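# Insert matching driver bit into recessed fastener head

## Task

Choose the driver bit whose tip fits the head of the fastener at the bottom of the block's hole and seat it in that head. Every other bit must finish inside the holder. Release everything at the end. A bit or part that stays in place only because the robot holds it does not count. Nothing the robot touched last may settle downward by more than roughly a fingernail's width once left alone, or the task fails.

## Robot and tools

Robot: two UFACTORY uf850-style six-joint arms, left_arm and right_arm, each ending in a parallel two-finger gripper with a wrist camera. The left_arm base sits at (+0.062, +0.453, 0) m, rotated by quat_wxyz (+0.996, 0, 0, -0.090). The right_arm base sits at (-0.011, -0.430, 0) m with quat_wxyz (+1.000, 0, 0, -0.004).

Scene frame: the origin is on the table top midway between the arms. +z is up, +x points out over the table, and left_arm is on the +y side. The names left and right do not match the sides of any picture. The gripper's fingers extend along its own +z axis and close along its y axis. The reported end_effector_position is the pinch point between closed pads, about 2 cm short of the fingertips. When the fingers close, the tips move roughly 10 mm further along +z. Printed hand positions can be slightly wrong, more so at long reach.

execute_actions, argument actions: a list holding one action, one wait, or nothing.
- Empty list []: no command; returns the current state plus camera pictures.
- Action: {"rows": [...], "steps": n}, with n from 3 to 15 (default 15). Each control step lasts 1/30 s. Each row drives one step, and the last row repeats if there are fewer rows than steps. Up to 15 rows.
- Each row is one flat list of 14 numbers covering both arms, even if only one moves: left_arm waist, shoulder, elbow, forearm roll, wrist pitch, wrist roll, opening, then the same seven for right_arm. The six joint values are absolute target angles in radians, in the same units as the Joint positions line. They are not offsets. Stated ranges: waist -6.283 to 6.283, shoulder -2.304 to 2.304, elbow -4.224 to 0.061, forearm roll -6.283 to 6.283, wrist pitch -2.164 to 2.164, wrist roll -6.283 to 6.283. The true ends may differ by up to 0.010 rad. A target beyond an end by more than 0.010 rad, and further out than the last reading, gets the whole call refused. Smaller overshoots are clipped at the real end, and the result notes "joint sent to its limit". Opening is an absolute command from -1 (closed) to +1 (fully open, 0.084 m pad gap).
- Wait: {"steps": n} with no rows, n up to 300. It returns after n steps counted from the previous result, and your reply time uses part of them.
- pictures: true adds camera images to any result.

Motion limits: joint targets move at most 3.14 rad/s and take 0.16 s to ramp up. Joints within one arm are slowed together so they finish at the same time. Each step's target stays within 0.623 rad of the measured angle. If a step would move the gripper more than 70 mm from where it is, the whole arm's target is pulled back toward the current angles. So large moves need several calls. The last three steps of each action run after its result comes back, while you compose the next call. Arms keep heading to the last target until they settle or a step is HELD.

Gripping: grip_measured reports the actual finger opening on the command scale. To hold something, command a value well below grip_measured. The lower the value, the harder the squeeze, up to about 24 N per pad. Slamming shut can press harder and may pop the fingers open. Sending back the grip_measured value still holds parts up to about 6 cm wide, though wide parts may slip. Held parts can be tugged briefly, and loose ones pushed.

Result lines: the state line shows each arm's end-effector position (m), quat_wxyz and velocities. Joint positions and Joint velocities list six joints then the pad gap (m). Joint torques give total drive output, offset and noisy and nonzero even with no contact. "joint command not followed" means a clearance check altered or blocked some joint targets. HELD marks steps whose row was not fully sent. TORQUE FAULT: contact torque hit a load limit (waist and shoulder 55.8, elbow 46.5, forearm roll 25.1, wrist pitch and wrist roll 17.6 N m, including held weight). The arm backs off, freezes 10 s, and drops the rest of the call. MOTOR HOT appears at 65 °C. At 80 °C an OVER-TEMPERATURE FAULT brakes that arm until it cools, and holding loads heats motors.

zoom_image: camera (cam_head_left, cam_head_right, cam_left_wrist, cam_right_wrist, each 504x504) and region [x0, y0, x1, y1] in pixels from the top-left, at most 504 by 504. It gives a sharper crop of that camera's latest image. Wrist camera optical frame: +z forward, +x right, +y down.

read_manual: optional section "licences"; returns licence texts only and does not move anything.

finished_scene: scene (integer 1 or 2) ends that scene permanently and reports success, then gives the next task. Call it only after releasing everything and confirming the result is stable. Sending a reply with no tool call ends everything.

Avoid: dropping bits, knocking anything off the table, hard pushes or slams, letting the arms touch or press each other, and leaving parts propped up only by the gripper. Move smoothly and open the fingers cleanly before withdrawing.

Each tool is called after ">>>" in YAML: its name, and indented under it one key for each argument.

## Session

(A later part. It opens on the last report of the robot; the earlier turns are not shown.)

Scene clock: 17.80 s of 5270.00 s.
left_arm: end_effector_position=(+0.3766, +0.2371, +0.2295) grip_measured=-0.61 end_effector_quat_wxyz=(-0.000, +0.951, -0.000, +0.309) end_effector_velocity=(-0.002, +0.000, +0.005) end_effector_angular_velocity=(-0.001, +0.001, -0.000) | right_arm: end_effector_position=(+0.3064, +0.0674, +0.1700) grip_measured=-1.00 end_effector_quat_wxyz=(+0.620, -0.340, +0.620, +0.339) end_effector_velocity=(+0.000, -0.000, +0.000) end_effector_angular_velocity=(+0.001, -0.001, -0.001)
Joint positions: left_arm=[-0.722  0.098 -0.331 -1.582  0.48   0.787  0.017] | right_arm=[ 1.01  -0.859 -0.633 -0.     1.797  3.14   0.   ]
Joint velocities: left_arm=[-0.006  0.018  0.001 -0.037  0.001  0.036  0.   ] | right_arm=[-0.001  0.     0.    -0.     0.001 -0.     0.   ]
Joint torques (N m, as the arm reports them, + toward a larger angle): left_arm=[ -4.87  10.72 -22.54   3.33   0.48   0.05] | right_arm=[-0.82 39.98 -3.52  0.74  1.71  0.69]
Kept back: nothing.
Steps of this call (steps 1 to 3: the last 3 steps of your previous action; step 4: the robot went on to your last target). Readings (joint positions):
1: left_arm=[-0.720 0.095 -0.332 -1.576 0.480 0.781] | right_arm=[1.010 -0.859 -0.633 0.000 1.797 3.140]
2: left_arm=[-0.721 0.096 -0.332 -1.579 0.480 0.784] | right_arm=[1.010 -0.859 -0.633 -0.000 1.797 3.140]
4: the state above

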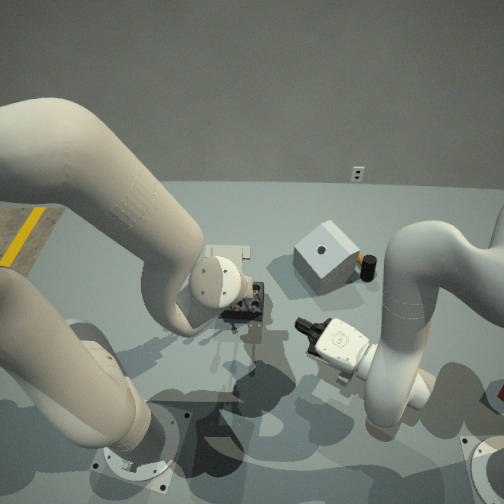

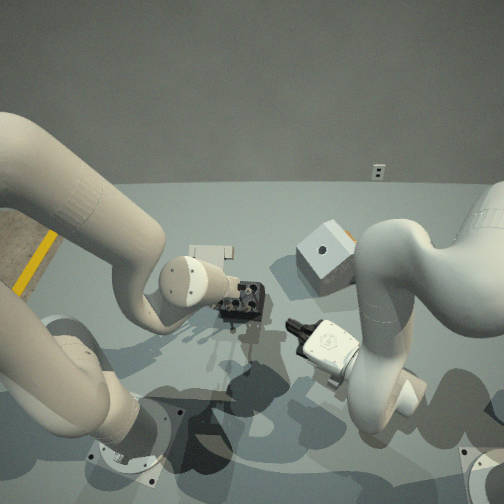

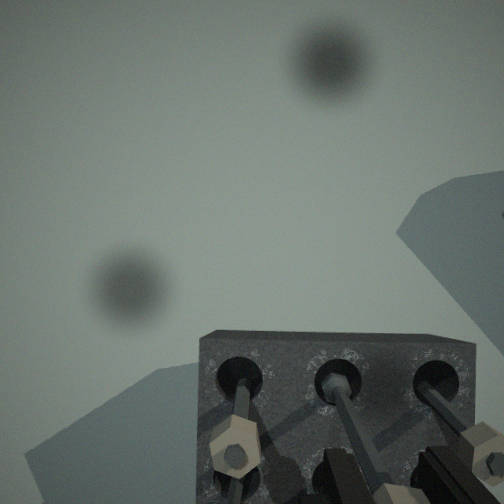

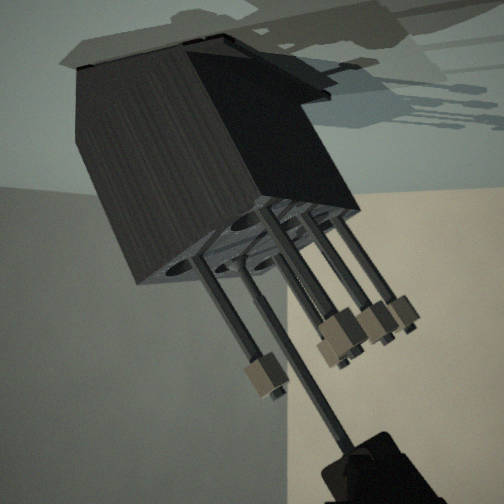

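>>> execute_actions:
  actions:
    - {"rows":[[-0.6759,-0.0167,-0.3461,-1.3429,0.4734,0.8257,-1,1.01,-0.8588,-0.6326,0,1.797,3.14,-1]],"steps":12}

>>> execute_actions:
  actions:
    - {"rows":[[-0.619,-0.175,-0.3805,-1.06,0.5048,0.568,-1,1.01,-0.8588,-0.6326,0,1.797,3.14,-1]],"steps":15}

>>> execute_actions:
  actions:
    - {"rows":[[-0.619,-0.175,-0.3805,-1.06,0.5048,0.568,-0.6,1.01,-0.8588,-0.6326,0,1.797,3.14,-1],[-0.619,-0.175,-0.3805,-1.06,0.5048,0.568,-0.5,1.01,-0.8588,-0.6326,0,1.797,3.14,-1],[-0.619,-0.175,-0.3805,-1.06,0.5048,0.568,-0.44,1.01,-0.8588,-0.6326,0,1.797,3.14,-1]],"steps":6}

>>> execute_actions:
  actions:
    - {"rows":[[-0.6178,-0.1783,-0.3812,-1.0543,0.5055,0.3026,-0.44,1.01,-0.8588,-0.6326,0,1.797,3.14,-1]],"steps":13}

>>> execute_actions:
  actions:
    - {"rows":[[-0.6178,-0.1783,-0.3812,-1.0543,0.5055,0.3026,-0.52,1.01,-0.8588,-0.6326,0,1.797,3.14,-1],[-0.6178,-0.1783,-0.3812,-1.0543,0.5055,0.3026,-0.58,1.01,-0.8588,-0.6326,0,1.797,3.14,-1],[-0.6178,-0.1783,-0.3812,-1.0543,0.5055,0.3026,-0.64,1.01,-0.8588,-0.6326,0,1.797,3.14,-1],[-0.6178,-0.1783,-0.3812,-1.0543,0.5055,0.3026,-0.7,1.01,-0.8588,-0.6326,0,1.797,3.14,-1],[-0.6178,-0.1783,-0.3812,-1.0543,0.5055,0.3026,-0.8,1.01,-0.8588,-0.6326,0,1.797,3.14,-1],[-0.6178,-0.1783,-0.3812,-1.0543,0.5055,0.3026,-1,1.01,-0.8588,-0.6326,0,1.797,3.14,-1]],"steps":12}

Scene clock: 18.53 s of 5270.00 s.
left_arm: end_effector_position=(+0.3907, +0.2374, +0.2062) grip_measured=-0.61 end_effector_quat_wxyz=(-0.035, +0.945, -0.102, +0.308) end_effector_velocity=(+0.028, -0.001, -0.055) end_effector_angular_velocity=(+0.273, +0.016, -0.398) | right_arm: end_effector_position=(+0.3064, +0.0674, +0.1700) grip_measured=-1.00 end_effector_quat_wxyz=(+0.620, -0.340, +0.620, +0.339) end_effector_velocity=(-0.000, -0.000, -0.000) end_effector_angular_velocity=(-0.000, +0.000, -0.000)
Joint positions: left_arm=[-0.684  0.002 -0.343 -1.384  0.474  0.82   0.017] | right_arm=[ 1.01  -0.859 -0.633  0.     1.797  3.14   0.   ]
Joint velocities: left_arm=[ 0.086 -0.213 -0.028  0.453 -0.014  0.066 -0.   ] | right_arm=[ 0.  0.  0.  0. -0.  0.  0.]
Joint torques (N m, as the arm reports them, + toward a larger angle): left_arm=[ -6.1   19.56 -20.53  -0.06   1.11  -0.19] | right_arm=[-0.49 40.16 -3.61  1.28  1.73  0.69]
Steps of this call (steps 1 to 13: the robot went on to your last target; steps 14 to 22: the first 9 steps of this action). Readings (joint positions):
14: left_arm=[-0.722 0.100 -0.331 -1.586 0.480 0.791] | right_arm=[1.010 -0.859 -0.633 0.000 1.797 3.140]
15: left_arm=[-0.722 0.099 -0.332 -1.583 0.480 0.791] | right_arm=[1.010 -0.859 -0.633 -0.000 1.797 3.140]
17: left_arm=[-0.715 0.082 -0.334 -1.547 0.479 0.797] | right_arm=[1.010 -0.859 -0.633 0.000 1.797 3.140]
21: left_arm=[-0.687 0.011 -0.342 -1.402 0.475 0.817] | right_arm=[1.010 -0.859 -0.633 -0.000 1.797 3.140]
22: the state above

Scene clock: 19.03 s of 5270.00 s.
left_arm: end_effector_position=(+0.4149, +0.2372, +0.1665) grip_measured=-0.61 end_effector_quat_wxyz=(-0.041, +0.943, -0.123, +0.307) end_effector_velocity=(+0.015, -0.004, -0.023) end_effector_angular_velocity=(-0.021, -0.002, +0.000) | right_arm: end_effector_position=(+0.3064, +0.0674, +0.1700) grip_measured=-1.00 end_effector_quat_wxyz=(+0.620, -0.340, +0.620, +0.339) end_effector_velocity=(-0.000, +0.000, -0.000) end_effector_angular_velocity=(-0.000, +0.000, +0.001)
Joint positions: left_arm=[-0.623 -0.165 -0.378 -1.079  0.503  0.585  0.017] | right_arm=[ 1.01  -0.859 -0.633  0.     1.797  3.14   0.   ]
Joint velocities: left_arm=[ 0.037 -0.096 -0.026  0.19   0.023 -0.18  -0.   ] | right_arm=[ 0.    -0.001 -0.    -0.001  0.001 -0.     0.   ]
Joint torques (N m, as the arm reports them, + toward a larger angle): left_arm=[ -1.57  15.95 -16.06   1.21   0.19  -0.33] | right_arm=[-0.92 40.22 -3.52  0.95  1.63  0.71]
Steps of this call (steps 1 to 3: the last 3 steps of your previous action; steps 4 to 15: the first 12 steps of this action). Readings (joint positions):
4: left_arm=[-0.678 -0.012 -0.345 -1.353 0.474 0.824] | right_arm=[1.010 -0.859 -0.633 -0.000 1.797 3.140]
5: left_arm=[-0.677 -0.015 -0.346 -1.347 0.474 0.821] | right_arm=[1.010 -0.859 -0.633 0.000 1.797 3.140]
7: left_arm=[-0.669 -0.036 -0.351 -1.307 0.479 0.787] | right_arm=[1.010 -0.859 -0.633 0.000 1.797 3.140]
11: left_arm=[-0.635 -0.132 -0.371 -1.139 0.496 0.640] | right_arm=[1.010 -0.859 -0.633 0.000 1.797 3.140]
15: the state above

Scene clock: 19.23 s of 5270.00 s.
left_arm: end_effector_position=(+0.4160, +0.2370, +0.1645) grip_measured=-0.57 end_effector_quat_wxyz=(-0.040, +0.943, -0.123, +0.307) end_effector_velocity=(+0.001, -0.000, -0.004) end_effector_angular_velocity=(-0.002, +0.006, -0.002) | right_arm: end_effector_position=(+0.3064, +0.0674, +0.1700) grip_measured=-1.00 end_effector_quat_wxyz=(+0.620, -0.340, +0.620, +0.339) end_effector_velocity=(-0.000, -0.001, -0.001) end_effector_angular_velocity=(-0.001, +0.001, +0.000)
Joint positions: left_arm=[-0.62  -0.173 -0.38  -1.063  0.505  0.57   0.019] | right_arm=[ 1.01  -0.859 -0.633 -0.     1.797  3.14   0.   ]
Joint velocities: left_arm=[ 0.005 -0.014 -0.002  0.025 -0.002 -0.022  0.09 ] | right_arm=[-0.001 -0.002  0.    -0.001  0.001  0.     0.   ]
Joint torques (N m, as the arm reports them, + toward a larger angle): left_arm=[ -3.85  16.26 -18.94   4.07   0.88  -0.41] | right_arm=[-1.53 40.02 -4.22  0.89  1.71  0.79]
Steps of this call (steps 1 to 3: the last 3 steps of your previous action; steps 4 to 6: the first 3 steps of this action). Readings (joint positions):
4: left_arm=[-0.620 -0.172 -0.380 -1.065 0.504 0.572] | right_arm=[1.010 -0.859 -0.633 -0.000 1.797 3.140]
5: left_arm=[-0.620 -0.173 -0.380 -1.064 0.505 0.571] | right_arm=[1.010 -0.859 -0.633 0.000 1.797 3.140]
6: the state above

Scene clock: 19.67 s of 5270.00 s.
left_arm: end_effector_position=(+0.4164, +0.2371, +0.1632) grip_measured=-0.46 end_effector_quat_wxyz=(-0.005, +0.951, -0.016, +0.309) end_effector_velocity=(-0.001, -0.000, -0.002) end_effector_angular_velocity=(-0.214, +0.003, +0.292) | right_arm: end_effector_position=(+0.3064, +0.0674, +0.1700) grip_measured=-1.00 end_effector_quat_wxyz=(+0.620, -0.340, +0.620, +0.339) end_effector_velocity=(+0.000, +0.001, +0.000) end_effector_angular_velocity=(+0.001, -0.000, +0.001)
Joint positions: left_arm=[-0.618 -0.178 -0.381 -1.055  0.505  0.337  0.024] | right_arm=[ 1.01  -0.859 -0.633  0.     1.797  3.14   0.   ]
Joint velocities: left_arm=[ 0.    -0.005 -0.     0.008 -0.001 -0.371 -0.   ] | right_arm=[ 0.     0.    -0.001 -0.    -0.     0.     0.   ]
Joint torques (N m, as the arm reports them, + toward a larger angle): left_arm=[ -5.52  13.39 -17.79   4.03   0.93  -0.19] | right_arm=[-0.29 40.97 -3.8   1.    1.58  0.72]
Steps of this call (steps 1 to 3: the last 3 steps of your previous action; steps 4 to 13: the first 10 steps of this action). Readings (joint positions):
4: left_arm=[-0.619 -0.174 -0.380 -1.061 0.505 0.568] | right_arm=[1.010 -0.859 -0.633 -0.000 1.797 3.140]
5: left_arm=[-0.619 -0.175 -0.380 -1.061 0.505 0.565] | right_arm=[1.010 -0.859 -0.633 0.000 1.797 3.140]
7: left_arm=[-0.619 -0.175 -0.381 -1.060 0.505 0.527] | right_arm=[1.010 -0.859 -0.633 -0.000 1.797 3.140]
11: left_arm=[-0.618 -0.177 -0.381 -1.056 0.505 0.374] | right_arm=[1.010 -0.859 -0.633 0.000 1.797 3.140]
13: the state above

Scene clock: 20.07 s of 5270.00 s.
left_arm: end_effector_position=(+0.4165, +0.2370, +0.1631) grip_measured=-0.62 end_effector_quat_wxyz=(-0.000, +0.951, -0.000, +0.309) end_effector_velocity=(-0.000, -0.001, -0.000) end_effector_angular_velocity=(-0.004, +0.001, +0.004) | right_arm: end_effector_position=(+0.3064, +0.0674, +0.1700) grip_measured=-1.00 end_effector_quat_wxyz=(+0.620, -0.340, +0.620, +0.339) end_effector_velocity=(-0.000, -0.000, -0.001) end_effector_angular_velocity=(-0.001, +0.000, +0.000)
Joint positions: left_arm=[-0.618 -0.178 -0.381 -1.054  0.505  0.303  0.017] | right_arm=[ 1.01  -0.859 -0.633  0.     1.797  3.14   0.   ]
Joint velocities: left_arm=[-0.001  0.     0.     0.    -0.001 -0.007  0.   ] | right_arm=[-0.    -0.002 -0.001 -0.     0.    -0.     0.   ]
Joint torques (N m, as the arm reports them, + toward a larger angle): left_arm=[ -3.25  15.63 -17.     3.61   0.67   0.04] | right_arm=[-0.61 39.47 -3.02  0.68  1.83  0.68]
Steps of this call (steps 1 to 3: the last 3 steps of your previous action; steps 4 to 12: the first 9 steps of this action). Readings (joint positions):
4: left_arm=[-0.618 -0.178 -0.381 -1.055 0.505 0.311] | right_arm=[1.010 -0.859 -0.633 0.000 1.797 3.140]
5: left_arm=[-0.618 -0.178 -0.381 -1.054 0.505 0.309] | right_arm=[1.010 -0.859 -0.633 0.000 1.797 3.140]
7: left_arm=[-0.618 -0.178 -0.381 -1.054 0.505 0.306] | right_arm=[1.010 -0.859 -0.633 -0.000 1.797 3.140]
11: left_arm=[-0.618 -0.178 -0.381 -1.054 0.505 0.303] | right_arm=[1.010 -0.859 -0.633 0.000 1.797 3.140]
12: the state above

>>> execute_actions:
  actions: []

Scene clock: 20.70 s of 5270.00 s.
left_arm: end_effector_position=(+0.4165, +0.2370, +0.1631) grip_measured=-0.62 end_effector_quat_wxyz=(-0.000, +0.951, +0.000, +0.309) end_effector_velocity=(-0.000, +0.001, -0.000) end_effector_angular_velocity=(+0.001, +0.002, +0.001) | right_arm: end_effector_position=(+0.3064, +0.0674, +0.1700) grip_measured=-1.00 end_effector_quat_wxyz=(+0.620, -0.340, +0.620, +0.339) end_effector_velocity=(+0.000, +0.000, +0.000) end_effector_angular_velocity=(+0.000, -0.000, +0.000)
Joint positions: left_arm=[-0.618 -0.178 -0.381 -1.054  0.506  0.303  0.017] | right_arm=[ 1.01  -0.859 -0.633 -0.     1.797  3.14   0.   ]
Joint velocities: left_arm=[ 0.001  0.     0.002 -0.    -0.001 -0.     0.   ] | right_arm=[-0.    -0.    -0.    -0.001 -0.    -0.     0.   ]
Joint torques (N m, as the arm reports them, + toward a larger angle): left_arm=[ -3.3   15.68 -16.02   3.4    0.73  -0.04] | right_arm=[-0.2  40.14 -3.2   0.58  1.69  0.7 ]
Kept back: nothing.
Steps of this call (steps 1 to 3: the last 3 steps of your previous action; steps 4 to 15: the robot went on to your last target; steps 16 to 19: nothing new was sent). Readings (joint positions):
1: left_arm=[-0.618 -0.178 -0.381 -1.054 0.505 0.303] | right_arm=[1.010 -0.859 -0.633 0.000 1.797 3.140]
2: left_arm=[-0.618 -0.178 -0.381 -1.054 0.505 0.303] | right_arm=[1.010 -0.859 -0.633 -0.000 1.797 3.140]
4: left_arm=[-0.618 -0.178 -0.381 -1.054 0.505 0.303] | right_arm=[1.010 -0.859 -0.633 -0.000 1.797 3.140]
8: left_arm=[-0.618 -0.178 -0.381 -1.054 0.506 0.303] | right_arm=[1.010 -0.859 -0.633 -0.000 1.797 3.140]
19: the state above
All arms were judged still, so your last target was given up. Only a new action makes them travel on or press farther. Fingers that are still opening or closing keep moving.

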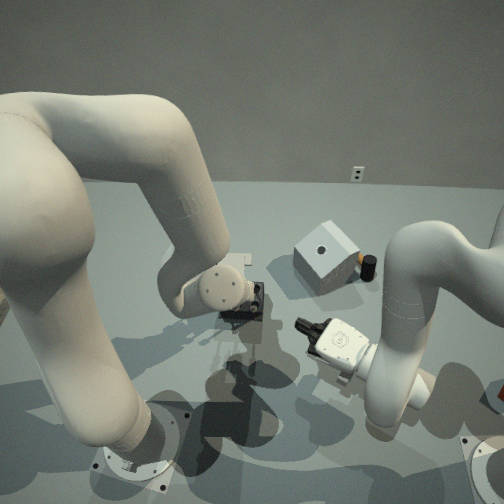

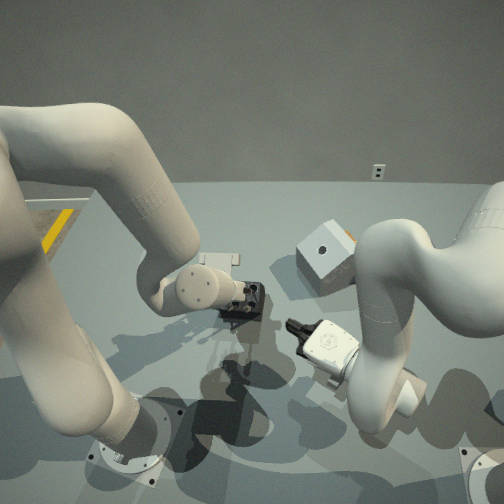

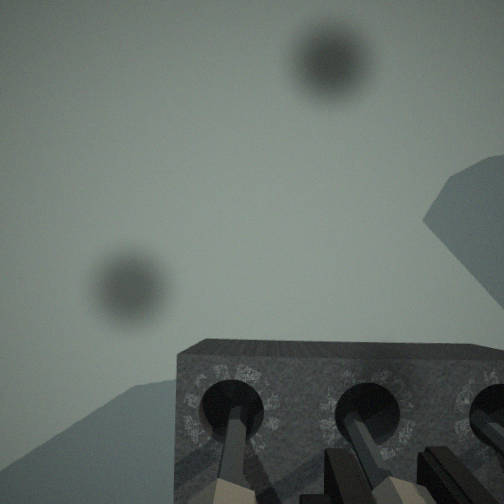

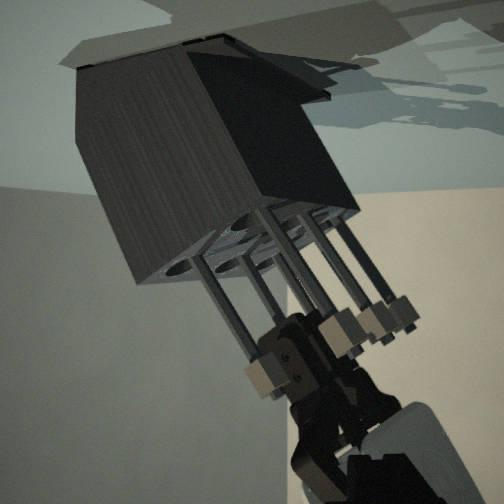

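>>> zoom_image:
  camera: "cam_left_wrist"
  region: [300, 384, 480, 504]

>>> zoom_image:
  camera: "cam_right_wrist"
  region: [220, 280, 440, 440]

Region (300, 384, 480, 504) of cam_left_wrist's 504x504 image, scaled by 2.800, with more detail than that image has.

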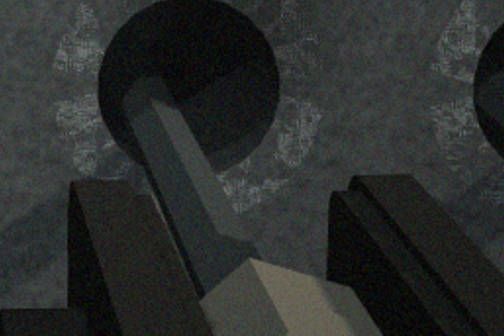

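Region (220, 280, 440, 440) of cam_right_wrist's 504x504 image, scaled by 2.291, with more detail than that image has; it fills the top 367 rows of this view, and the rest is white.

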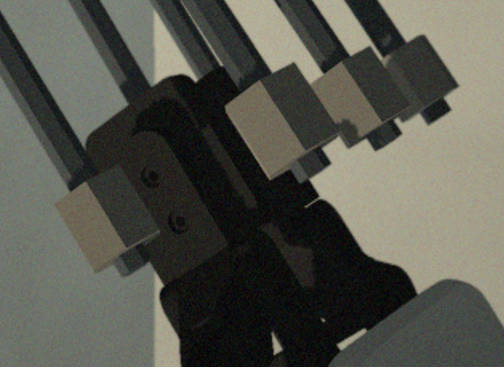

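>>> execute_actions:
  actions:
    - {"rows":[[-0.6178,-0.1783,-0.3812,-1.0543,0.5055,0.3026,-0.6,1.01,-0.8588,-0.6326,0,1.797,3.14,-1],[-0.6178,-0.1783,-0.3812,-1.0543,0.5055,0.3026,-0.5,1.01,-0.8588,-0.6326,0,1.797,3.14,-1],[-0.6178,-0.1783,-0.3812,-1.0543,0.5055,0.3026,-0.42,1.01,-0.8588,-0.6326,0,1.797,3.14,-1],[-0.6178,-0.1783,-0.3812,-1.0543,0.5055,0.3026,-0.42,1.01,-0.8588,-0.6326,0,1.797,3.14,-1],[-0.6178,-0.1783,-0.3812,-1.0543,0.5055,0.3026,-0.42,1.01,-0.8588,-0.6326,0,1.797,3.14,-1],[-0.6178,-0.1783,-0.3812,-1.0543,0.5055,0.3026,-0.42,1.01,-0.8588,-0.6326,0,1.797,3.14,-1],[-0.6178,-0.1783,-0.3812,-1.0543,0.5055,0.25,-0.42,1.01,-0.8588,-0.6326,0,1.797,3.14,-1],[-0.6178,-0.1783,-0.3812,-1.0543,0.5055,0.2,-0.42,1.01,-0.8588,-0.6326,0,1.797,3.14,-1],[-0.6178,-0.1783,-0.3812,-1.0543,0.5055,0.15,-0.42,1.01,-0.8588,-0.6326,0,1.797,3.14,-1],[-0.6178,-0.1783,-0.3812,-1.0543,0.5055,0.1,-0.42,1.01,-0.8588,-0.6326,0,1.797,3.14,-1]],"steps":15}
  pictures: true

>>> zoom_image:
  camera: "cam_left_wrist"
  region: [300, 384, 480, 504]

Scene clock: 21.37 s of 5270.00 s.
left_arm: end_effector_position=(+0.4165, +0.2371, +0.1630) grip_measured=-0.44 end_effector_quat_wxyz=(+0.014, +0.950, +0.044, +0.309) end_effector_velocity=(-0.001, -0.000, -0.000) end_effector_angular_velocity=(-0.550, +0.000, +0.755) | right_arm: end_effector_position=(+0.3064, +0.0674, +0.1700) grip_measured=-1.00 end_effector_quat_wxyz=(+0.620, -0.340, +0.620, +0.339) end_effector_velocity=(+0.001, -0.000, +0.000) end_effector_angular_velocity=(+0.000, -0.000, -0.002)
Joint positions: left_arm=[-0.618 -0.178 -0.381 -1.054  0.506  0.21   0.025] | right_arm=[ 1.01  -0.859 -0.633  0.     1.797  3.14   0.   ]
Joint velocities: left_arm=[-0.002  0.001  0.001 -0.    -0.    -0.935  0.   ] | right_arm=[-0.     0.    -0.     0.001 -0.     0.001  0.   ]
Joint torques (N m, as the arm reports them, + toward a larger angle): left_arm=[ -4.82  13.34 -17.88   3.26   0.9   -0.14] | right_arm=[-0.44 39.23 -3.78  0.72  1.69  0.68]
Steps of this call (steps 1 to 8: nothing new was sent; steps 9 to 20: the first 12 steps of this action). Readings (joint positions):
9: left_arm=[-0.618 -0.178 -0.381 -1.054 0.506 0.303] | right_arm=[1.010 -0.859 -0.633 0.000 1.797 3.140]
10: left_arm=[-0.618 -0.178 -0.381 -1.054 0.506 0.303] | right_arm=[1.010 -0.859 -0.633 0.000 1.797 3.140]
12: left_arm=[-0.618 -0.178 -0.381 -1.054 0.506 0.303] | right_arm=[1.010 -0.859 -0.633 -0.000 1.797 3.140]
16: left_arm=[-0.618 -0.178 -0.381 -1.054 0.506 0.299] | right_arm=[1.010 -0.859 -0.633 -0.000 1.797 3.140]
20: the state above

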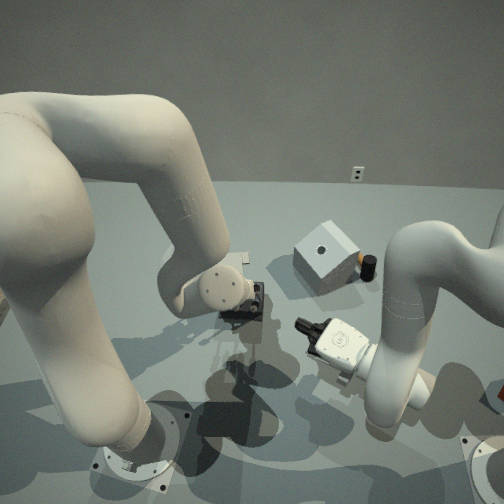

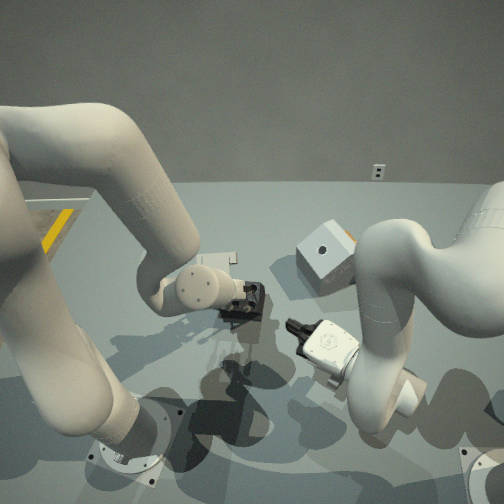

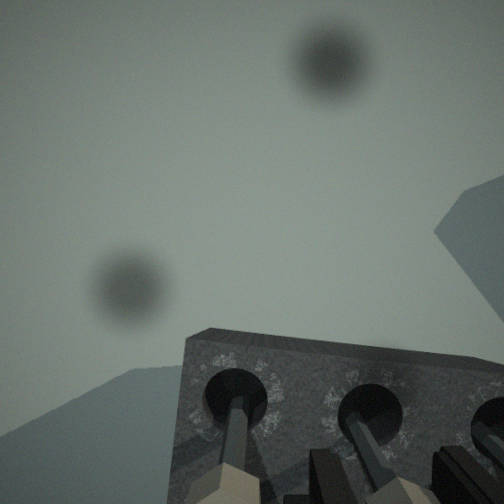

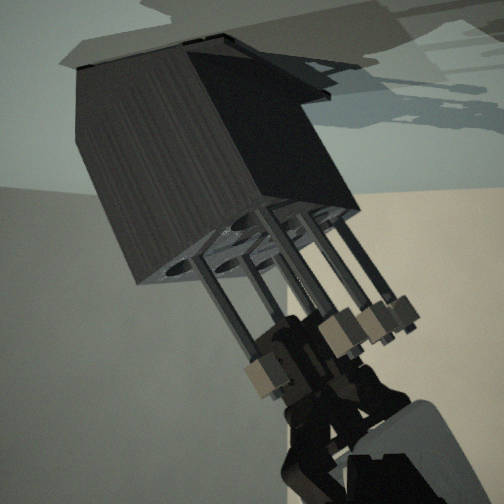

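Region (300, 384, 480, 504) of cam_left_wrist's 504x504 image, scaled by 2.800, with more detail than that image has.

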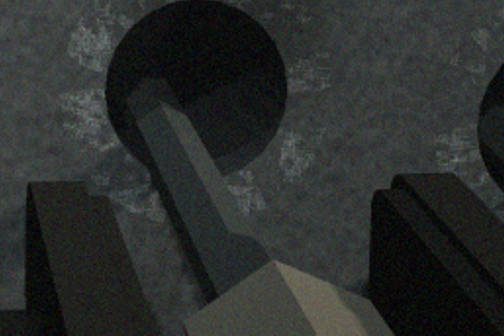

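>>> execute_actions:
  actions:
    - {"rows":[[-0.6178,-0.1783,-0.3812,-1.0543,0.5055,0.1,-0.45,1.01,-0.8,-0.6,0,1.75,3.14,-1],[-0.6178,-0.1783,-0.3812,-1.0543,0.5055,0.1,-0.5,1.01,-0.75,-0.56,0,1.7,3.14,-1],[-0.6178,-0.1783,-0.3812,-1.0543,0.5055,0.1,-0.54,1.01,-0.7,-0.53,0,1.66,3.14,-1],[-0.6178,-0.1783,-0.3812,-1.0543,0.5055,0.1,-0.58,1.01,-0.65,-0.5,0,1.62,3.14,-1],[-0.6178,-0.1783,-0.3812,-1.0543,0.5055,0.1,-0.62,1.01,-0.6,-0.47,0,1.58,3.14,-1],[-0.6178,-0.1783,-0.3812,-1.0543,0.5055,0.1,-0.66,1.01,-0.55,-0.44,0,1.53,3.14,-1],[-0.6178,-0.1783,-0.3812,-1.0543,0.5055,0.1,-0.7,1.01,-0.5,-0.4,0,1.49,3.14,-1],[-0.6178,-0.1783,-0.3812,-1.0543,0.5055,0.1,-0.76,1.01,-0.45,-0.37,0,1.45,3.14,-1],[-0.6178,-0.1783,-0.3812,-1.0543,0.5055,0.1,-0.83,1.01,-0.4,-0.34,0,1.41,3.14,-1],[-0.6178,-0.1783,-0.3812,-1.0543,0.5055,0.1,-0.9,1.01,-0.35,-0.31,0,1.36,3.14,-1],[-0.6178,-0.1783,-0.3812,-1.0543,0.5055,0.1,-1,1.01,-0.3,-0.28,0,1.32,3.14,-1],[-0.6178,-0.1783,-0.3812,-1.0543,0.5055,0.1,-1,1.01,-0.25,-0.25,0,1.28,3.14,-1],[-0.6178,-0.1783,-0.3812,-1.0543,0.5055,0.1,-1,1.01,-0.2,-0.21,0,1.23,3.14,-1],[-0.6178,-0.1783,-0.3812,-1.0543,0.5055,0.1,-1,1.01,-0.14,-0.177,0,1.185,3.14,-1]],"steps":15}

Scene clock: 22.50 s of 5270.00 s.
left_arm: end_effector_position=(+0.4166, +0.2370, +0.1631) grip_measured=-0.64 end_effector_quat_wxyz=(+0.031, +0.946, +0.096, +0.308) end_effector_velocity=(-0.000, +0.000, -0.000) end_effector_angular_velocity=(-0.001, +0.001, +0.002) | right_arm: end_effector_position=(+0.2772, +0.0217, +0.2259) grip_measured=-1.00 end_effector_quat_wxyz=(+0.564, -0.369, +0.671, +0.309) end_effector_velocity=(-0.155, -0.242, +0.158) end_effector_angular_velocity=(-0.584, +0.372, -0.000)
Joint positions: left_arm=[-0.618 -0.178 -0.381 -1.054  0.506  0.1    0.016] | right_arm=[ 1.01  -0.498 -0.404 -0.     1.491  3.14   0.   ]
Joint velocities: left_arm=[ 0.001 -0.     0.    -0.    -0.001 -0.001  0.   ] | right_arm=[ 0.001  1.433  0.901  0.001 -1.224 -0.     0.   ]
Joint torques (N m, as the arm reports them, + toward a larger angle): left_arm=[ -4.91  14.34 -16.78   2.86   0.74  -0.16] | right_arm=[-0.68 32.18 -4.84  0.68  1.52  0.72]
Steps of this call (steps 1 to 3: the last 3 steps of your previous action; steps 4 to 22: the robot went on to your last target; steps 23 to 34: the first 12 steps of this action). Readings (joint positions):
23: left_arm=[-0.618 -0.178 -0.381 -1.054 0.505 0.100] | right_arm=[1.010 -0.859 -0.633 0.000 1.797 3.140]
24: left_arm=[-0.618 -0.178 -0.381 -1.054 0.505 0.100] | right_arm=[1.010 -0.856 -0.631 0.000 1.794 3.140]
26: left_arm=[-0.618 -0.178 -0.381 -1.054 0.506 0.100] | right_arm=[1.010 -0.826 -0.611 0.000 1.766 3.140]
30: left_arm=[-0.618 -0.178 -0.381 -1.054 0.506 0.100] | right_arm=[1.010 -0.682 -0.521 0.000 1.646 3.140]
34: the state above

>>> execute_actions:
  actions:
    - {"rows":[[-0.6261,-0.1552,-0.3762,-1.0955,0.5009,0.1376,-1,1.01,-0.14,-0.177,0,1.185,3.14,-1],[-0.6344,-0.1321,-0.3712,-1.1368,0.4963,0.1752,-1,1.01,-0.14,-0.177,0,1.185,3.14,-1],[-0.6427,-0.109,-0.3662,-1.178,0.4917,0.2128,-1,1.01,-0.14,-0.177,0,1.185,3.14,-1],[-0.651,-0.086,-0.3611,-1.2192,0.4872,0.2503,-1,1.01,-0.14,-0.177,0,1.185,3.14,-1],[-0.6593,-0.0629,-0.3561,-1.2604,0.4826,0.2879,-1,1.01,-0.14,-0.177,0,1.185,3.14,-1],[-0.6676,-0.0398,-0.3511,-1.3017,0.478,0.3255,-1,1.01,-0.14,-0.177,0,1.185,3.14,-1],[-0.6759,-0.0167,-0.3461,-1.3429,0.4734,0.3631,-1,1.01,-0.14,-0.177,0,1.185,3.14,-1],[-0.6852,0.0066,-0.3431,-1.3916,0.4747,0.408,-1,1.01,-0.14,-0.177,0,1.185,3.14,-1],[-0.6945,0.0299,-0.3402,-1.4403,0.476,0.453,-1,1.01,-0.14,-0.177,0,1.185,3.14,-1],[-0.7039,0.0533,-0.3372,-1.489,0.4773,0.498,-1,1.01,-0.14,-0.177,0,1.185,3.14,-1],[-0.7132,0.0766,-0.3343,-1.5377,0.4786,0.543,-1,1.01,-0.14,-0.177,0,1.185,3.14,-1],[-0.7225,0.0999,-0.3313,-1.5864,0.4799,0.588,-1,1.01,-0.14,-0.177,0,1.185,3.14,-1],[-0.7361,0.1306,-0.3295,-1.6505,0.4892,0.647,-1,1.01,-0.14,-0.177,0,1.185,3.14,-1],[-0.7496,0.1612,-0.3276,-1.7146,0.4985,0.707,-1,1.01,-0.14,-0.177,0,1.185,3.14,-1],[-0.7632,0.1919,-0.3258,-1.7787,0.5078,0.766,-1,1.01,-0.14,-0.177,0,1.185,3.14,-1]],"steps":15}

>>> execute_actions:
  actions:
    - {"steps":10}
  pictures: true

>>> zoom_image:
  camera: "cam_left_wrist"
  region: [270, 320, 400, 450]

Scene clock: 23.70 s of 5270.00 s.
left_arm: end_effector_position=(+0.3939, +0.2373, +0.2038) grip_measured=-0.64 end_effector_quat_wxyz=(+0.029, +0.945, +0.097, +0.310) end_effector_velocity=(-0.092, -0.002, +0.160) end_effector_angular_velocity=(-0.005, -0.012, +0.005) | right_arm: end_effector_position=(+0.2308, -0.0511, +0.2465) grip_measured=-1.00 end_effector_quat_wxyz=(+0.503, -0.394, +0.718, +0.275) end_effector_velocity=(+0.000, -0.000, +0.000) end_effector_angular_velocity=(-0.000, +0.000, -0.002)
Joint positions: left_arm=[-0.678 -0.013 -0.347 -1.358  0.479  0.377  0.016] | right_arm=[ 1.01  -0.14  -0.177  0.     1.185  3.14   0.   ]
Joint velocities: left_arm=[-0.252  0.652  0.103 -1.29  -0.026  1.182 -0.   ] | right_arm=[-0.     0.    -0.     0.002 -0.001  0.     0.   ]
Joint torques (N m, as the arm reports them, + toward a larger angle): left_arm=[ -5.01  12.6  -20.29   2.57   0.65  -0.22] | right_arm=[-0.22 21.59 -7.65  1.29  1.66  0.69]
Steps of this call (steps 1 to 3: the last 3 steps of your previous action; steps 4 to 24: the robot went on to your last target; steps 25 to 36: the first 12 steps of this action). Readings (joint positions):
25: left_arm=[-0.618 -0.178 -0.381 -1.054 0.506 0.100] | right_arm=[1.010 -0.140 -0.177 0.000 1.185 3.140]
26: left_arm=[-0.618 -0.177 -0.381 -1.057 0.505 0.103] | right_arm=[1.010 -0.140 -0.177 0.000 1.185 3.140]
28: left_arm=[-0.624 -0.163 -0.377 -1.084 0.502 0.128] | right_arm=[1.010 -0.140 -0.177 0.000 1.185 3.140]
32: left_arm=[-0.647 -0.097 -0.363 -1.200 0.489 0.233] | right_arm=[1.010 -0.140 -0.177 0.000 1.185 3.140]
36: the state above

Scene clock: 24.03 s of 5270.00 s.
left_arm: end_effector_position=(+0.3652, +0.2370, +0.2500) grip_measured=-0.64 end_effector_quat_wxyz=(+0.031, +0.946, +0.097, +0.309) end_effector_velocity=(-0.031, +0.003, +0.031) end_effector_angular_velocity=(+0.012, +0.029, -0.018) | right_arm: end_effector_position=(+0.2308, -0.0511, +0.2465) grip_measured=-1.00 end_effector_quat_wxyz=(+0.503, -0.394, +0.718, +0.275) end_effector_velocity=(+0.001, -0.000, -0.000) end_effector_angular_velocity=(+0.000, +0.000, -0.002)
Joint positions: left_arm=[-0.757  0.177 -0.327 -1.747  0.504  0.736  0.016] | right_arm=[ 1.01  -0.14  -0.177 -0.     1.185  3.14   0.   ]
Joint velocities: left_arm=[-0.068  0.152  0.018 -0.334  0.038  0.323  0.   ] | right_arm=[-0.    -0.001 -0.001  0.002 -0.     0.     0.   ]
Joint torques (N m, as the arm reports them, + toward a larger angle): left_arm=[ -6.77   6.37 -23.65   6.84   0.13  -0.3 ] | right_arm=[ 0.26 21.18 -7.93  0.93  1.67  0.68]
Kept back: nothing.
Steps of this call (steps 1 to 3: the last 3 steps of your previous action; steps 4 to 10: the robot went on to your last target). Readings (joint positions):
1: left_arm=[-0.687 0.009 -0.344 -1.402 0.478 0.418] | right_arm=[1.010 -0.140 -0.177 0.000 1.185 3.140]
2: left_arm=[-0.696 0.032 -0.341 -1.447 0.479 0.459] | right_arm=[1.010 -0.140 -0.177 0.000 1.185 3.140]
4: left_arm=[-0.715 0.079 -0.335 -1.545 0.483 0.550] | right_arm=[1.010 -0.140 -0.177 0.000 1.185 3.140]
8: left_arm=[-0.750 0.161 -0.329 -1.713 0.500 0.704] | right_arm=[1.010 -0.140 -0.177 0.000 1.185 3.140]
10: the state above

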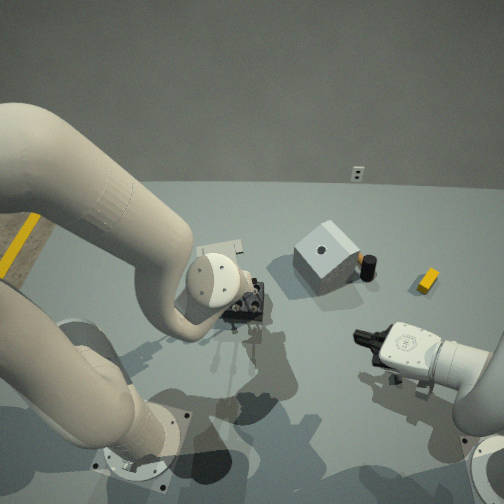

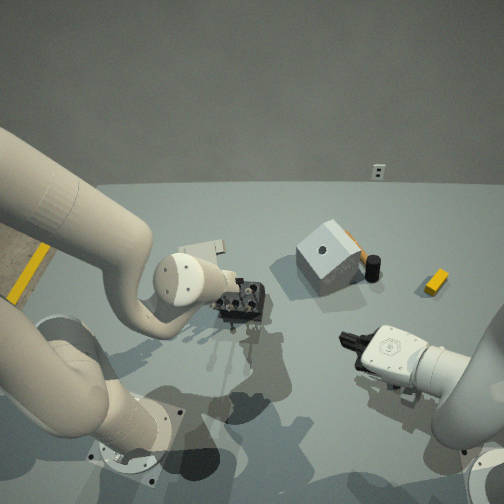

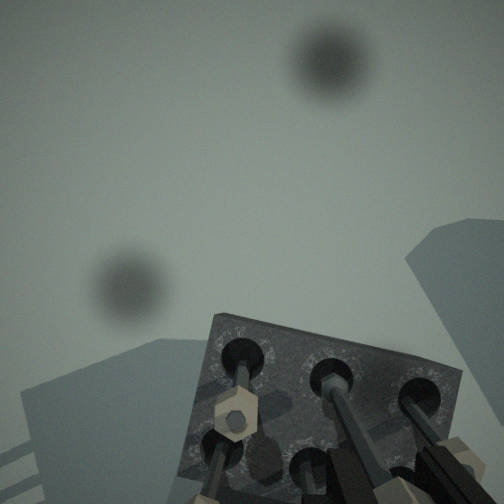

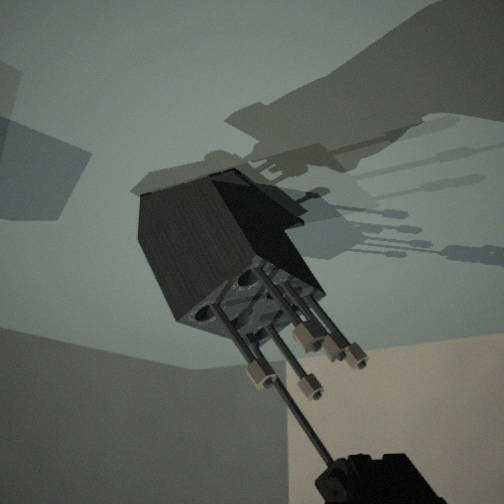

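Region (270, 320, 400, 450) of cam_left_wrist's 504x504 image, scaled by 3.877, with more detail than that image has.

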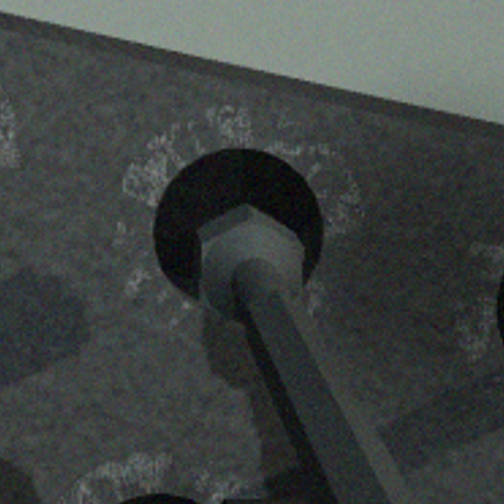

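>>> execute_actions:
  actions:
    - {"rows":[[-0.7632,0.212,-0.337,-1.824,0.52,0.82,-1,0.98,-0.14,-0.177,0,1.185,3.14,-1],[-0.7632,0.232,-0.349,-1.869,0.534,0.873,-1,0.96,-0.14,-0.177,0,1.185,3.14,-1],[-0.7632,0.253,-0.361,-1.914,0.548,0.926,-1,0.94,-0.14,-0.177,0,1.185,3.14,-1],[-0.7632,0.273,-0.372,-1.96,0.562,0.98,-1,0.92,-0.14,-0.177,0,1.185,3.14,-1],[-0.7632,0.293,-0.384,-2.005,0.576,1.033,-1,0.9,-0.14,-0.177,0,1.185,3.14,-1],[-0.7632,0.314,-0.396,-2.05,0.59,1.086,-1,0.88,-0.14,-0.177,0,1.185,3.14,-1],[-0.7632,0.334,-0.407,-2.095,0.604,1.14,-1,0.86,-0.14,-0.177,0,1.185,3.14,-1],[-0.7632,0.354,-0.419,-2.14,0.618,1.193,-1,0.84,-0.14,-0.177,0,1.185,3.14,-1],[-0.7632,0.374,-0.43,-2.186,0.632,1.247,-1,0.82,-0.14,-0.177,0,1.185,3.14,-1],[-0.7632,0.3947,-0.442,-2.231,0.6465,1.3,-1,0.8,-0.14,-0.177,0,1.185,3.14,-1],[-0.7632,0.3947,-0.442,-2.231,0.6465,1.3,-1,0.78,-0.14,-0.177,0,1.185,3.14,-1],[-0.7632,0.3947,-0.442,-2.231,0.6465,1.3,-1,0.76,-0.14,-0.177,0,1.185,3.14,-1],[-0.75,0.37,-0.461,-2.186,0.615,1.287,-1,0.74,-0.14,-0.177,0,1.185,3.14,-1],[-0.737,0.345,-0.48,-2.141,0.583,1.274,-1,0.72,-0.14,-0.177,0,1.185,3.14,-1],[-0.724,0.32,-0.5,-2.096,0.551,1.262,-1,0.7,-0.14,-0.177,0,1.185,3.14,-1]],"steps":15}

>>> execute_actions:
  actions:
    - {"rows":[[-0.711,0.296,-0.519,-2.051,0.519,1.249,-1,0.68,-0.14,-0.177,0,1.185,3.14,-1],[-0.698,0.271,-0.538,-2.007,0.487,1.236,-1,0.66,-0.14,-0.177,0,1.185,3.14,-1],[-0.685,0.246,-0.557,-1.962,0.456,1.223,-1,0.64,-0.14,-0.177,0,1.185,3.14,-1],[-0.672,0.221,-0.576,-1.917,0.424,1.211,-1,0.62,-0.14,-0.177,0,1.185,3.14,-1],[-0.658,0.197,-0.596,-1.872,0.392,1.198,-1,0.62,-0.14,-0.177,0,1.185,3.14,-1],[-0.645,0.172,-0.615,-1.827,0.36,1.185,-1,0.62,-0.14,-0.177,0,1.185,3.14,-1],[-0.632,0.147,-0.634,-1.782,0.328,1.172,-1,0.62,-0.14,-0.177,0,1.185,3.14,-1],[-0.619,0.122,-0.653,-1.737,0.297,1.16,-1,0.62,-0.14,-0.177,0,1.185,3.14,-1],[-0.606,0.098,-0.673,-1.693,0.265,1.147,-1,0.62,-0.14,-0.177,0,1.185,3.14,-1],[-0.593,0.073,-0.692,-1.648,0.233,1.134,-1,0.62,-0.14,-0.177,0,1.185,3.14,-1],[-0.58,0.048,-0.711,-1.603,0.201,1.121,-1,0.62,-0.14,-0.177,0,1.185,3.14,-1],[-0.567,0.023,-0.73,-1.558,0.169,1.109,-1,0.62,-0.14,-0.177,0,1.185,3.14,-1],[-0.554,-0.002,-0.749,-1.513,0.137,1.096,-1,0.62,-0.14,-0.177,0,1.185,3.14,-1],[-0.541,-0.026,-0.769,-1.468,0.106,1.083,-1,0.62,-0.14,-0.177,0,1.185,3.14,-1],[-0.528,-0.051,-0.788,-1.423,0.074,1.07,-1,0.62,-0.14,-0.177,0,1.185,3.14,-1]],"steps":15}

>>> execute_actions:
  actions:
    - {"rows":[[-0.515,-0.076,-0.807,-1.379,0.042,1.057,-1,0.62,-0.14,-0.177,0,1.185,3.14,-1],[-0.502,-0.101,-0.826,-1.334,0.01,1.045,-1,0.62,-0.14,-0.177,0,1.185,3.14,-1],[-0.488,-0.125,-0.845,-1.289,-0.022,1.032,-1,0.62,-0.14,-0.177,0,1.185,3.14,-1],[-0.475,-0.15,-0.865,-1.244,-0.053,1.019,-1,0.62,-0.14,-0.177,0,1.185,3.14,-1],[-0.462,-0.175,-0.884,-1.199,-0.085,1.006,-1,0.62,-0.14,-0.177,0,1.185,3.14,-1],[-0.449,-0.2,-0.903,-1.154,-0.117,0.994,-1,0.62,-0.14,-0.177,0,1.185,3.14,-1],[-0.436,-0.224,-0.922,-1.109,-0.149,0.981,-1,0.62,-0.14,-0.177,0,1.185,3.14,-1],[-0.423,-0.249,-0.942,-1.064,-0.181,0.968,-1,0.62,-0.14,-0.177,0,1.185,3.14,-1],[-0.41,-0.274,-0.961,-1.02,-0.212,0.955,-1,0.62,-0.14,-0.177,0,1.185,3.14,-1],[-0.397,-0.299,-0.98,-0.975,-0.244,0.943,-1,0.62,-0.14,-0.177,0,1.185,3.14,-1],[-0.384,-0.323,-0.999,-0.93,-0.276,0.93,-1,0.62,-0.14,-0.177,0,1.185,3.14,-1],[-0.3707,-0.3482,-1.0184,-0.885,-0.3079,0.917,-1,0.62,-0.14,-0.177,0,1.185,3.14,-1]],"steps":15}

>>> execute_actions:
  actions:
    - {"steps":15}
  pictures: true

>>> zoom_image:
  camera: "cam_left_wrist"
  region: [270, 320, 400, 450]

Scene clock: 25.23 s of 5270.00 s.
left_arm: end_effector_position=(+0.3678, +0.2363, +0.3238) grip_measured=-0.64 end_effector_quat_wxyz=(+0.029, +0.943, +0.099, +0.316) end_effector_velocity=(-0.026, +0.005, +0.260) end_effector_angular_velocity=(-0.036, +0.082, -0.017) | right_arm: end_effector_position=(+0.2891, -0.0953, +0.2465) grip_measured=-1.00 end_effector_quat_wxyz=(+0.524, -0.335, +0.748, +0.233) end_effector_velocity=(+0.196, -0.176, -0.000) end_effector_angular_velocity=(-0.001, +0.001, -0.585)
Joint positions: left_arm=[-0.763  0.333 -0.407 -2.093  0.603  1.136  0.016] | right_arm=[ 0.847 -0.14  -0.177  0.     1.185  3.14   0.   ]
Joint velocities: left_arm=[ 0.001  0.546 -0.313 -1.206  0.372  1.408 -0.   ] | right_arm=[-0.585 -0.     0.001 -0.     0.     0.     0.   ]
Joint torques (N m, as the arm reports them, + toward a larger angle): left_arm=[ -2.82   3.09 -24.4    7.75   0.12  -0.25] | right_arm=[-1.38 21.67 -7.56  1.05  1.57  0.69]
Steps of this call (steps 1 to 24: the robot went on to your last target; steps 25 to 36: the first 12 steps of this action). Readings (joint positions):
25: left_arm=[-0.763 0.192 -0.326 -1.779 0.508 0.766] | right_arm=[1.010 -0.140 -0.177 -0.000 1.185 3.140]
26: left_arm=[-0.763 0.193 -0.326 -1.781 0.508 0.769] | right_arm=[1.008 -0.140 -0.177 -0.000 1.185 3.140]
28: left_arm=[-0.763 0.204 -0.332 -1.808 0.516 0.801] | right_arm=[0.989 -0.140 -0.177 -0.000 1.185 3.140]
32: left_arm=[-0.763 0.260 -0.365 -1.931 0.553 0.946] | right_arm=[0.923 -0.140 -0.177 0.000 1.185 3.140]
36: the state above

Scene clock: 25.73 s of 5270.00 s.
left_arm: end_effector_position=(+0.4622, +0.1429, +0.3765) grip_measured=-0.64 end_effector_quat_wxyz=(+0.112, +0.927, -0.033, +0.357) end_effector_velocity=(+0.245, -0.252, +0.006) end_effector_angular_velocity=(-0.079, -0.146, -0.936) | right_arm: end_effector_position=(+0.3551, -0.1693, +0.2464) grip_measured=-1.00 end_effector_quat_wxyz=(+0.547, -0.250, +0.780, +0.174) end_effector_velocity=(+0.015, -0.021, -0.000) end_effector_angular_velocity=(-0.000, +0.001, -0.058)
Joint positions: left_arm=[-0.632  0.146 -0.634 -1.781  0.328  1.171  0.016] | right_arm=[ 0.626 -0.14  -0.177 -0.     1.185  3.14   0.   ]
Joint velocities: left_arm=[ 0.391 -0.732 -0.577  1.329 -0.942 -0.37   0.   ] | right_arm=[-0.057 -0.     0.     0.001 -0.     0.001  0.   ]
Joint torques (N m, as the arm reports them, + toward a larger angle): left_arm=[ -6.72  10.22 -27.01   4.23   0.32  -0.11] | right_arm=[-0.95 21.64 -8.01  1.38  1.52  0.71]
Steps of this call (steps 1 to 3: the last 3 steps of your previous action; steps 4 to 15: the first 12 steps of this action). Readings (joint positions):
4: left_arm=[-0.755 0.367 -0.446 -2.179 0.617 1.252] | right_arm=[0.768 -0.140 -0.177 0.000 1.185 3.140]
5: left_arm=[-0.748 0.358 -0.458 -2.166 0.603 1.258] | right_arm=[0.748 -0.140 -0.177 0.000 1.185 3.140]
7: left_arm=[-0.730 0.327 -0.488 -2.110 0.562 1.254] | right_arm=[0.709 -0.140 -0.177 0.000 1.185 3.140]
11: left_arm=[-0.683 0.241 -0.558 -1.955 0.451 1.218] | right_arm=[0.644 -0.140 -0.177 0.000 1.185 3.140]
15: the state above

Scene clock: 26.23 s of 5270.00 s.
left_arm: end_effector_position=(+0.5479, +0.0693, +0.3186) grip_measured=-0.64 end_effector_quat_wxyz=(+0.171, +0.915, -0.251, +0.266) end_effector_velocity=(+0.106, -0.005, -0.221) end_effector_angular_velocity=(+0.360, +0.529, -0.878) | right_arm: end_effector_position=(+0.3567, -0.1715, +0.2465) grip_measured=-1.00 end_effector_quat_wxyz=(+0.547, -0.248, +0.781, +0.173) end_effector_velocity=(+0.000, +0.000, +0.000) end_effector_angular_velocity=(+0.001, -0.001, +0.001)
Joint positions: left_arm=[-0.436 -0.224 -0.922 -1.109 -0.149  0.981  0.016] | right_arm=[ 0.62  -0.14  -0.177 -0.     1.185  3.14   0.   ]
Joint velocities: left_arm=[ 0.389 -0.741 -0.574  1.341 -0.948 -0.382  0.   ] | right_arm=[-0.001  0.    -0.    -0.002  0.001  0.     0.   ]
Joint torques (N m, as the arm reports them, + toward a larger angle): left_arm=[ -2.61  26.21 -26.82   3.85   0.26  -0.07] | right_arm=[-0.79 21.22 -7.95  0.8   1.75  0.75]
Steps of this call (steps 1 to 3: the last 3 steps of your previous action; steps 4 to 15: the first 12 steps of this action). Readings (joint positions):
4: left_arm=[-0.580 0.048 -0.711 -1.603 0.201 1.121] | right_arm=[0.622 -0.140 -0.177 -0.000 1.185 3.140]
5: left_arm=[-0.567 0.023 -0.730 -1.558 0.169 1.108] | right_arm=[0.621 -0.140 -0.177 -0.000 1.185 3.140]
7: left_arm=[-0.541 -0.027 -0.769 -1.468 0.106 1.083] | right_arm=[0.621 -0.140 -0.177 -0.000 1.185 3.140]
11: left_arm=[-0.488 -0.125 -0.845 -1.289 -0.022 1.032] | right_arm=[0.620 -0.140 -0.177 -0.000 1.185 3.140]
15: the state above

Scene clock: 26.73 s of 5270.00 s.
left_arm: end_effector_position=(+0.5628, +0.0779, +0.2788) grip_measured=-0.64 end_effector_quat_wxyz=(+0.168, +0.913, -0.314, +0.197) end_effector_velocity=(+0.001, +0.002, -0.004) end_effector_angular_velocity=(+0.007, +0.010, -0.008) | right_arm: end_effector_position=(+0.3568, -0.1716, +0.2465) grip_measured=-1.00 end_effector_quat_wxyz=(+0.547, -0.248, +0.781, +0.173) end_effector_velocity=(-0.000, -0.000, -0.000) end_effector_angular_velocity=(-0.000, +0.000, +0.000)
Joint positions: left_arm=[-0.371 -0.347 -1.018 -0.887 -0.307  0.917  0.016] | right_arm=[ 0.62  -0.14  -0.177 -0.     1.185  3.14   0.   ]
Joint velocities: left_arm=[ 0.006 -0.01  -0.007  0.017 -0.012 -0.005  0.   ] | right_arm=[ 0.    -0.     0.001 -0.     0.001 -0.     0.   ]
Joint torques (N m, as the arm reports them, + toward a larger angle): left_arm=[ -6.55  26.04 -27.01   4.47  -0.1    0.03] | right_arm=[-0.94 20.48 -7.93  1.11  1.59  0.68]
Kept back: nothing.
Steps of this call (steps 1 to 3: the last 3 steps of your previous action; steps 4 to 15: the robot went on to your last target). Readings (joint positions):
1: left_arm=[-0.423 -0.249 -0.942 -1.064 -0.181 0.968] | right_arm=[0.620 -0.140 -0.177 -0.000 1.185 3.140]
2: left_arm=[-0.410 -0.273 -0.960 -1.021 -0.211 0.956] | right_arm=[0.620 -0.140 -0.177 -0.000 1.185 3.140]
4: left_arm=[-0.390 -0.312 -0.989 -0.953 -0.259 0.937] | right_arm=[0.620 -0.140 -0.177 -0.000 1.185 3.140]
8: left_arm=[-0.376 -0.339 -1.011 -0.902 -0.296 0.922] | right_arm=[0.620 -0.140 -0.177 -0.000 1.185 3.140]
15: the state above

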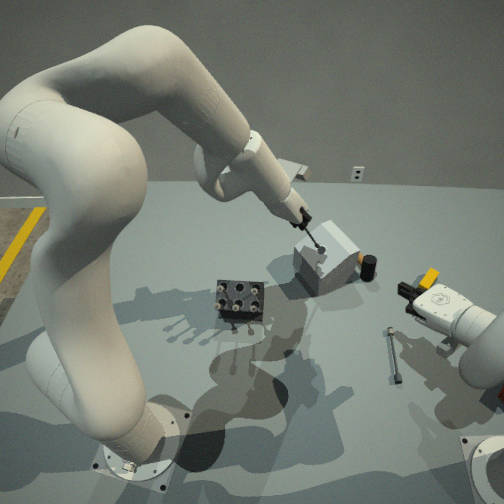

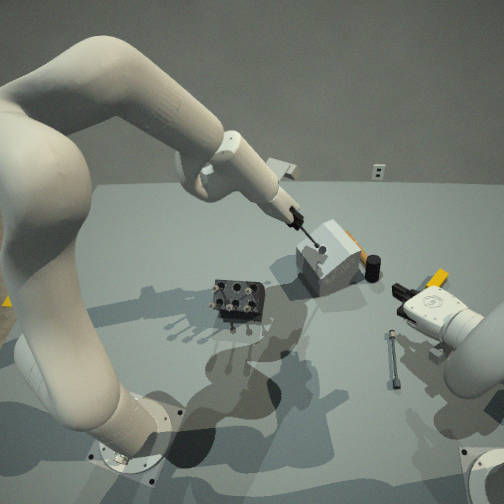

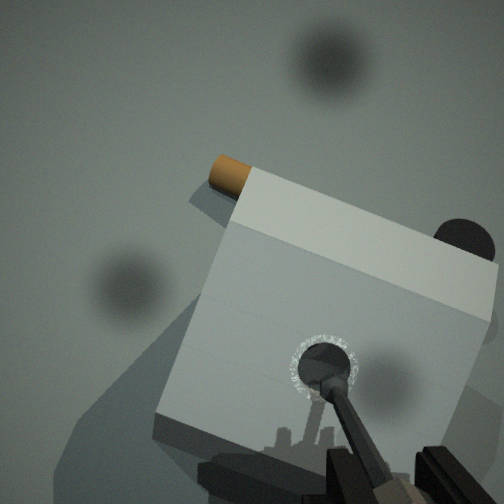

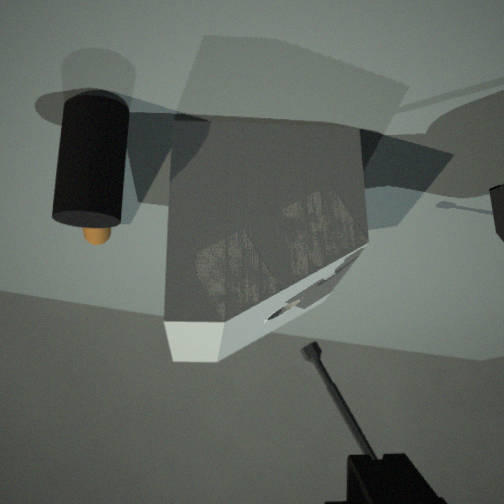

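Region (270, 320, 400, 450) of cam_left_wrist's 504x504 image, scaled by 3.877, with more detail than that image has.

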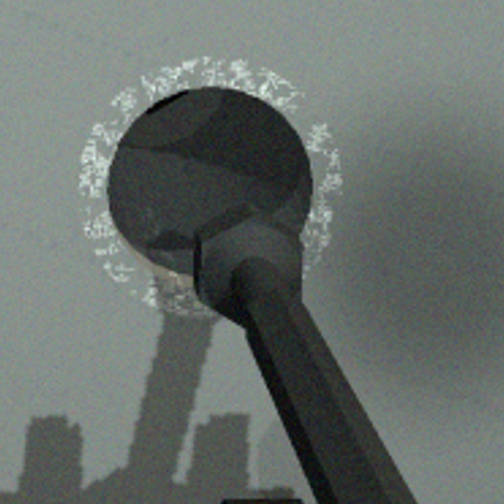

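>>> zoom_image:
  camera: "cam_right_wrist"
  region: [200, 230, 440, 470]

>>> zoom_image:
  camera: "cam_head_left"
  region: [350, 310, 440, 400]

>>> zoom_image:
  camera: "cam_left_wrist"
  region: [310, 370, 480, 504]

Region (200, 230, 440, 470) of cam_right_wrist's 504x504 image, scaled by 2.100, with more detail than that image has.

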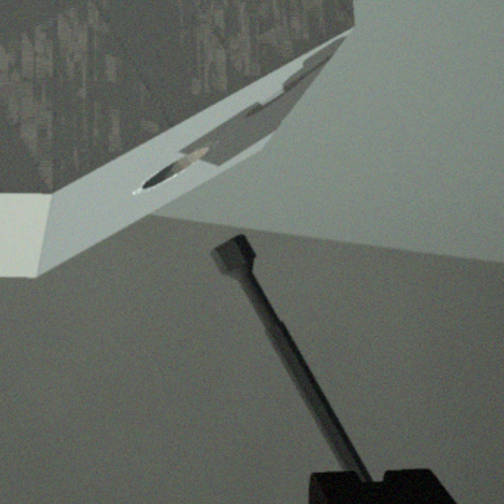

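Region (350, 310, 440, 400) of cam_head_left's 504x504 image, scaled by 5.600, with more detail than that image has.

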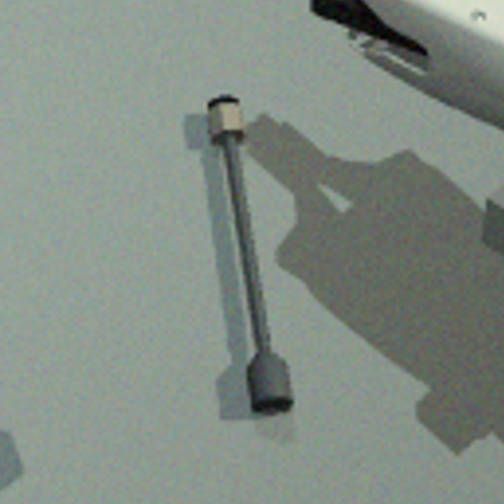

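Region (310, 370, 480, 504) of cam_left_wrist's 504x504 image, scaled by 2.965, with more detail than that image has; it fills the top 397 rows of this view, and the rest is white.

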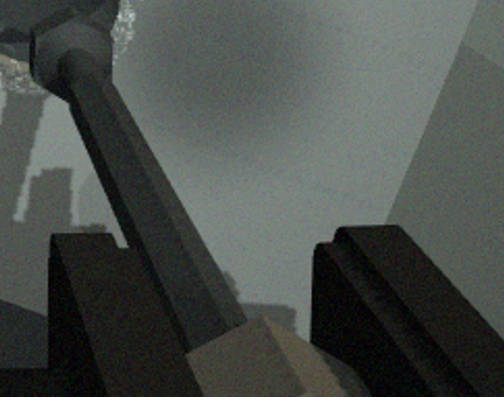

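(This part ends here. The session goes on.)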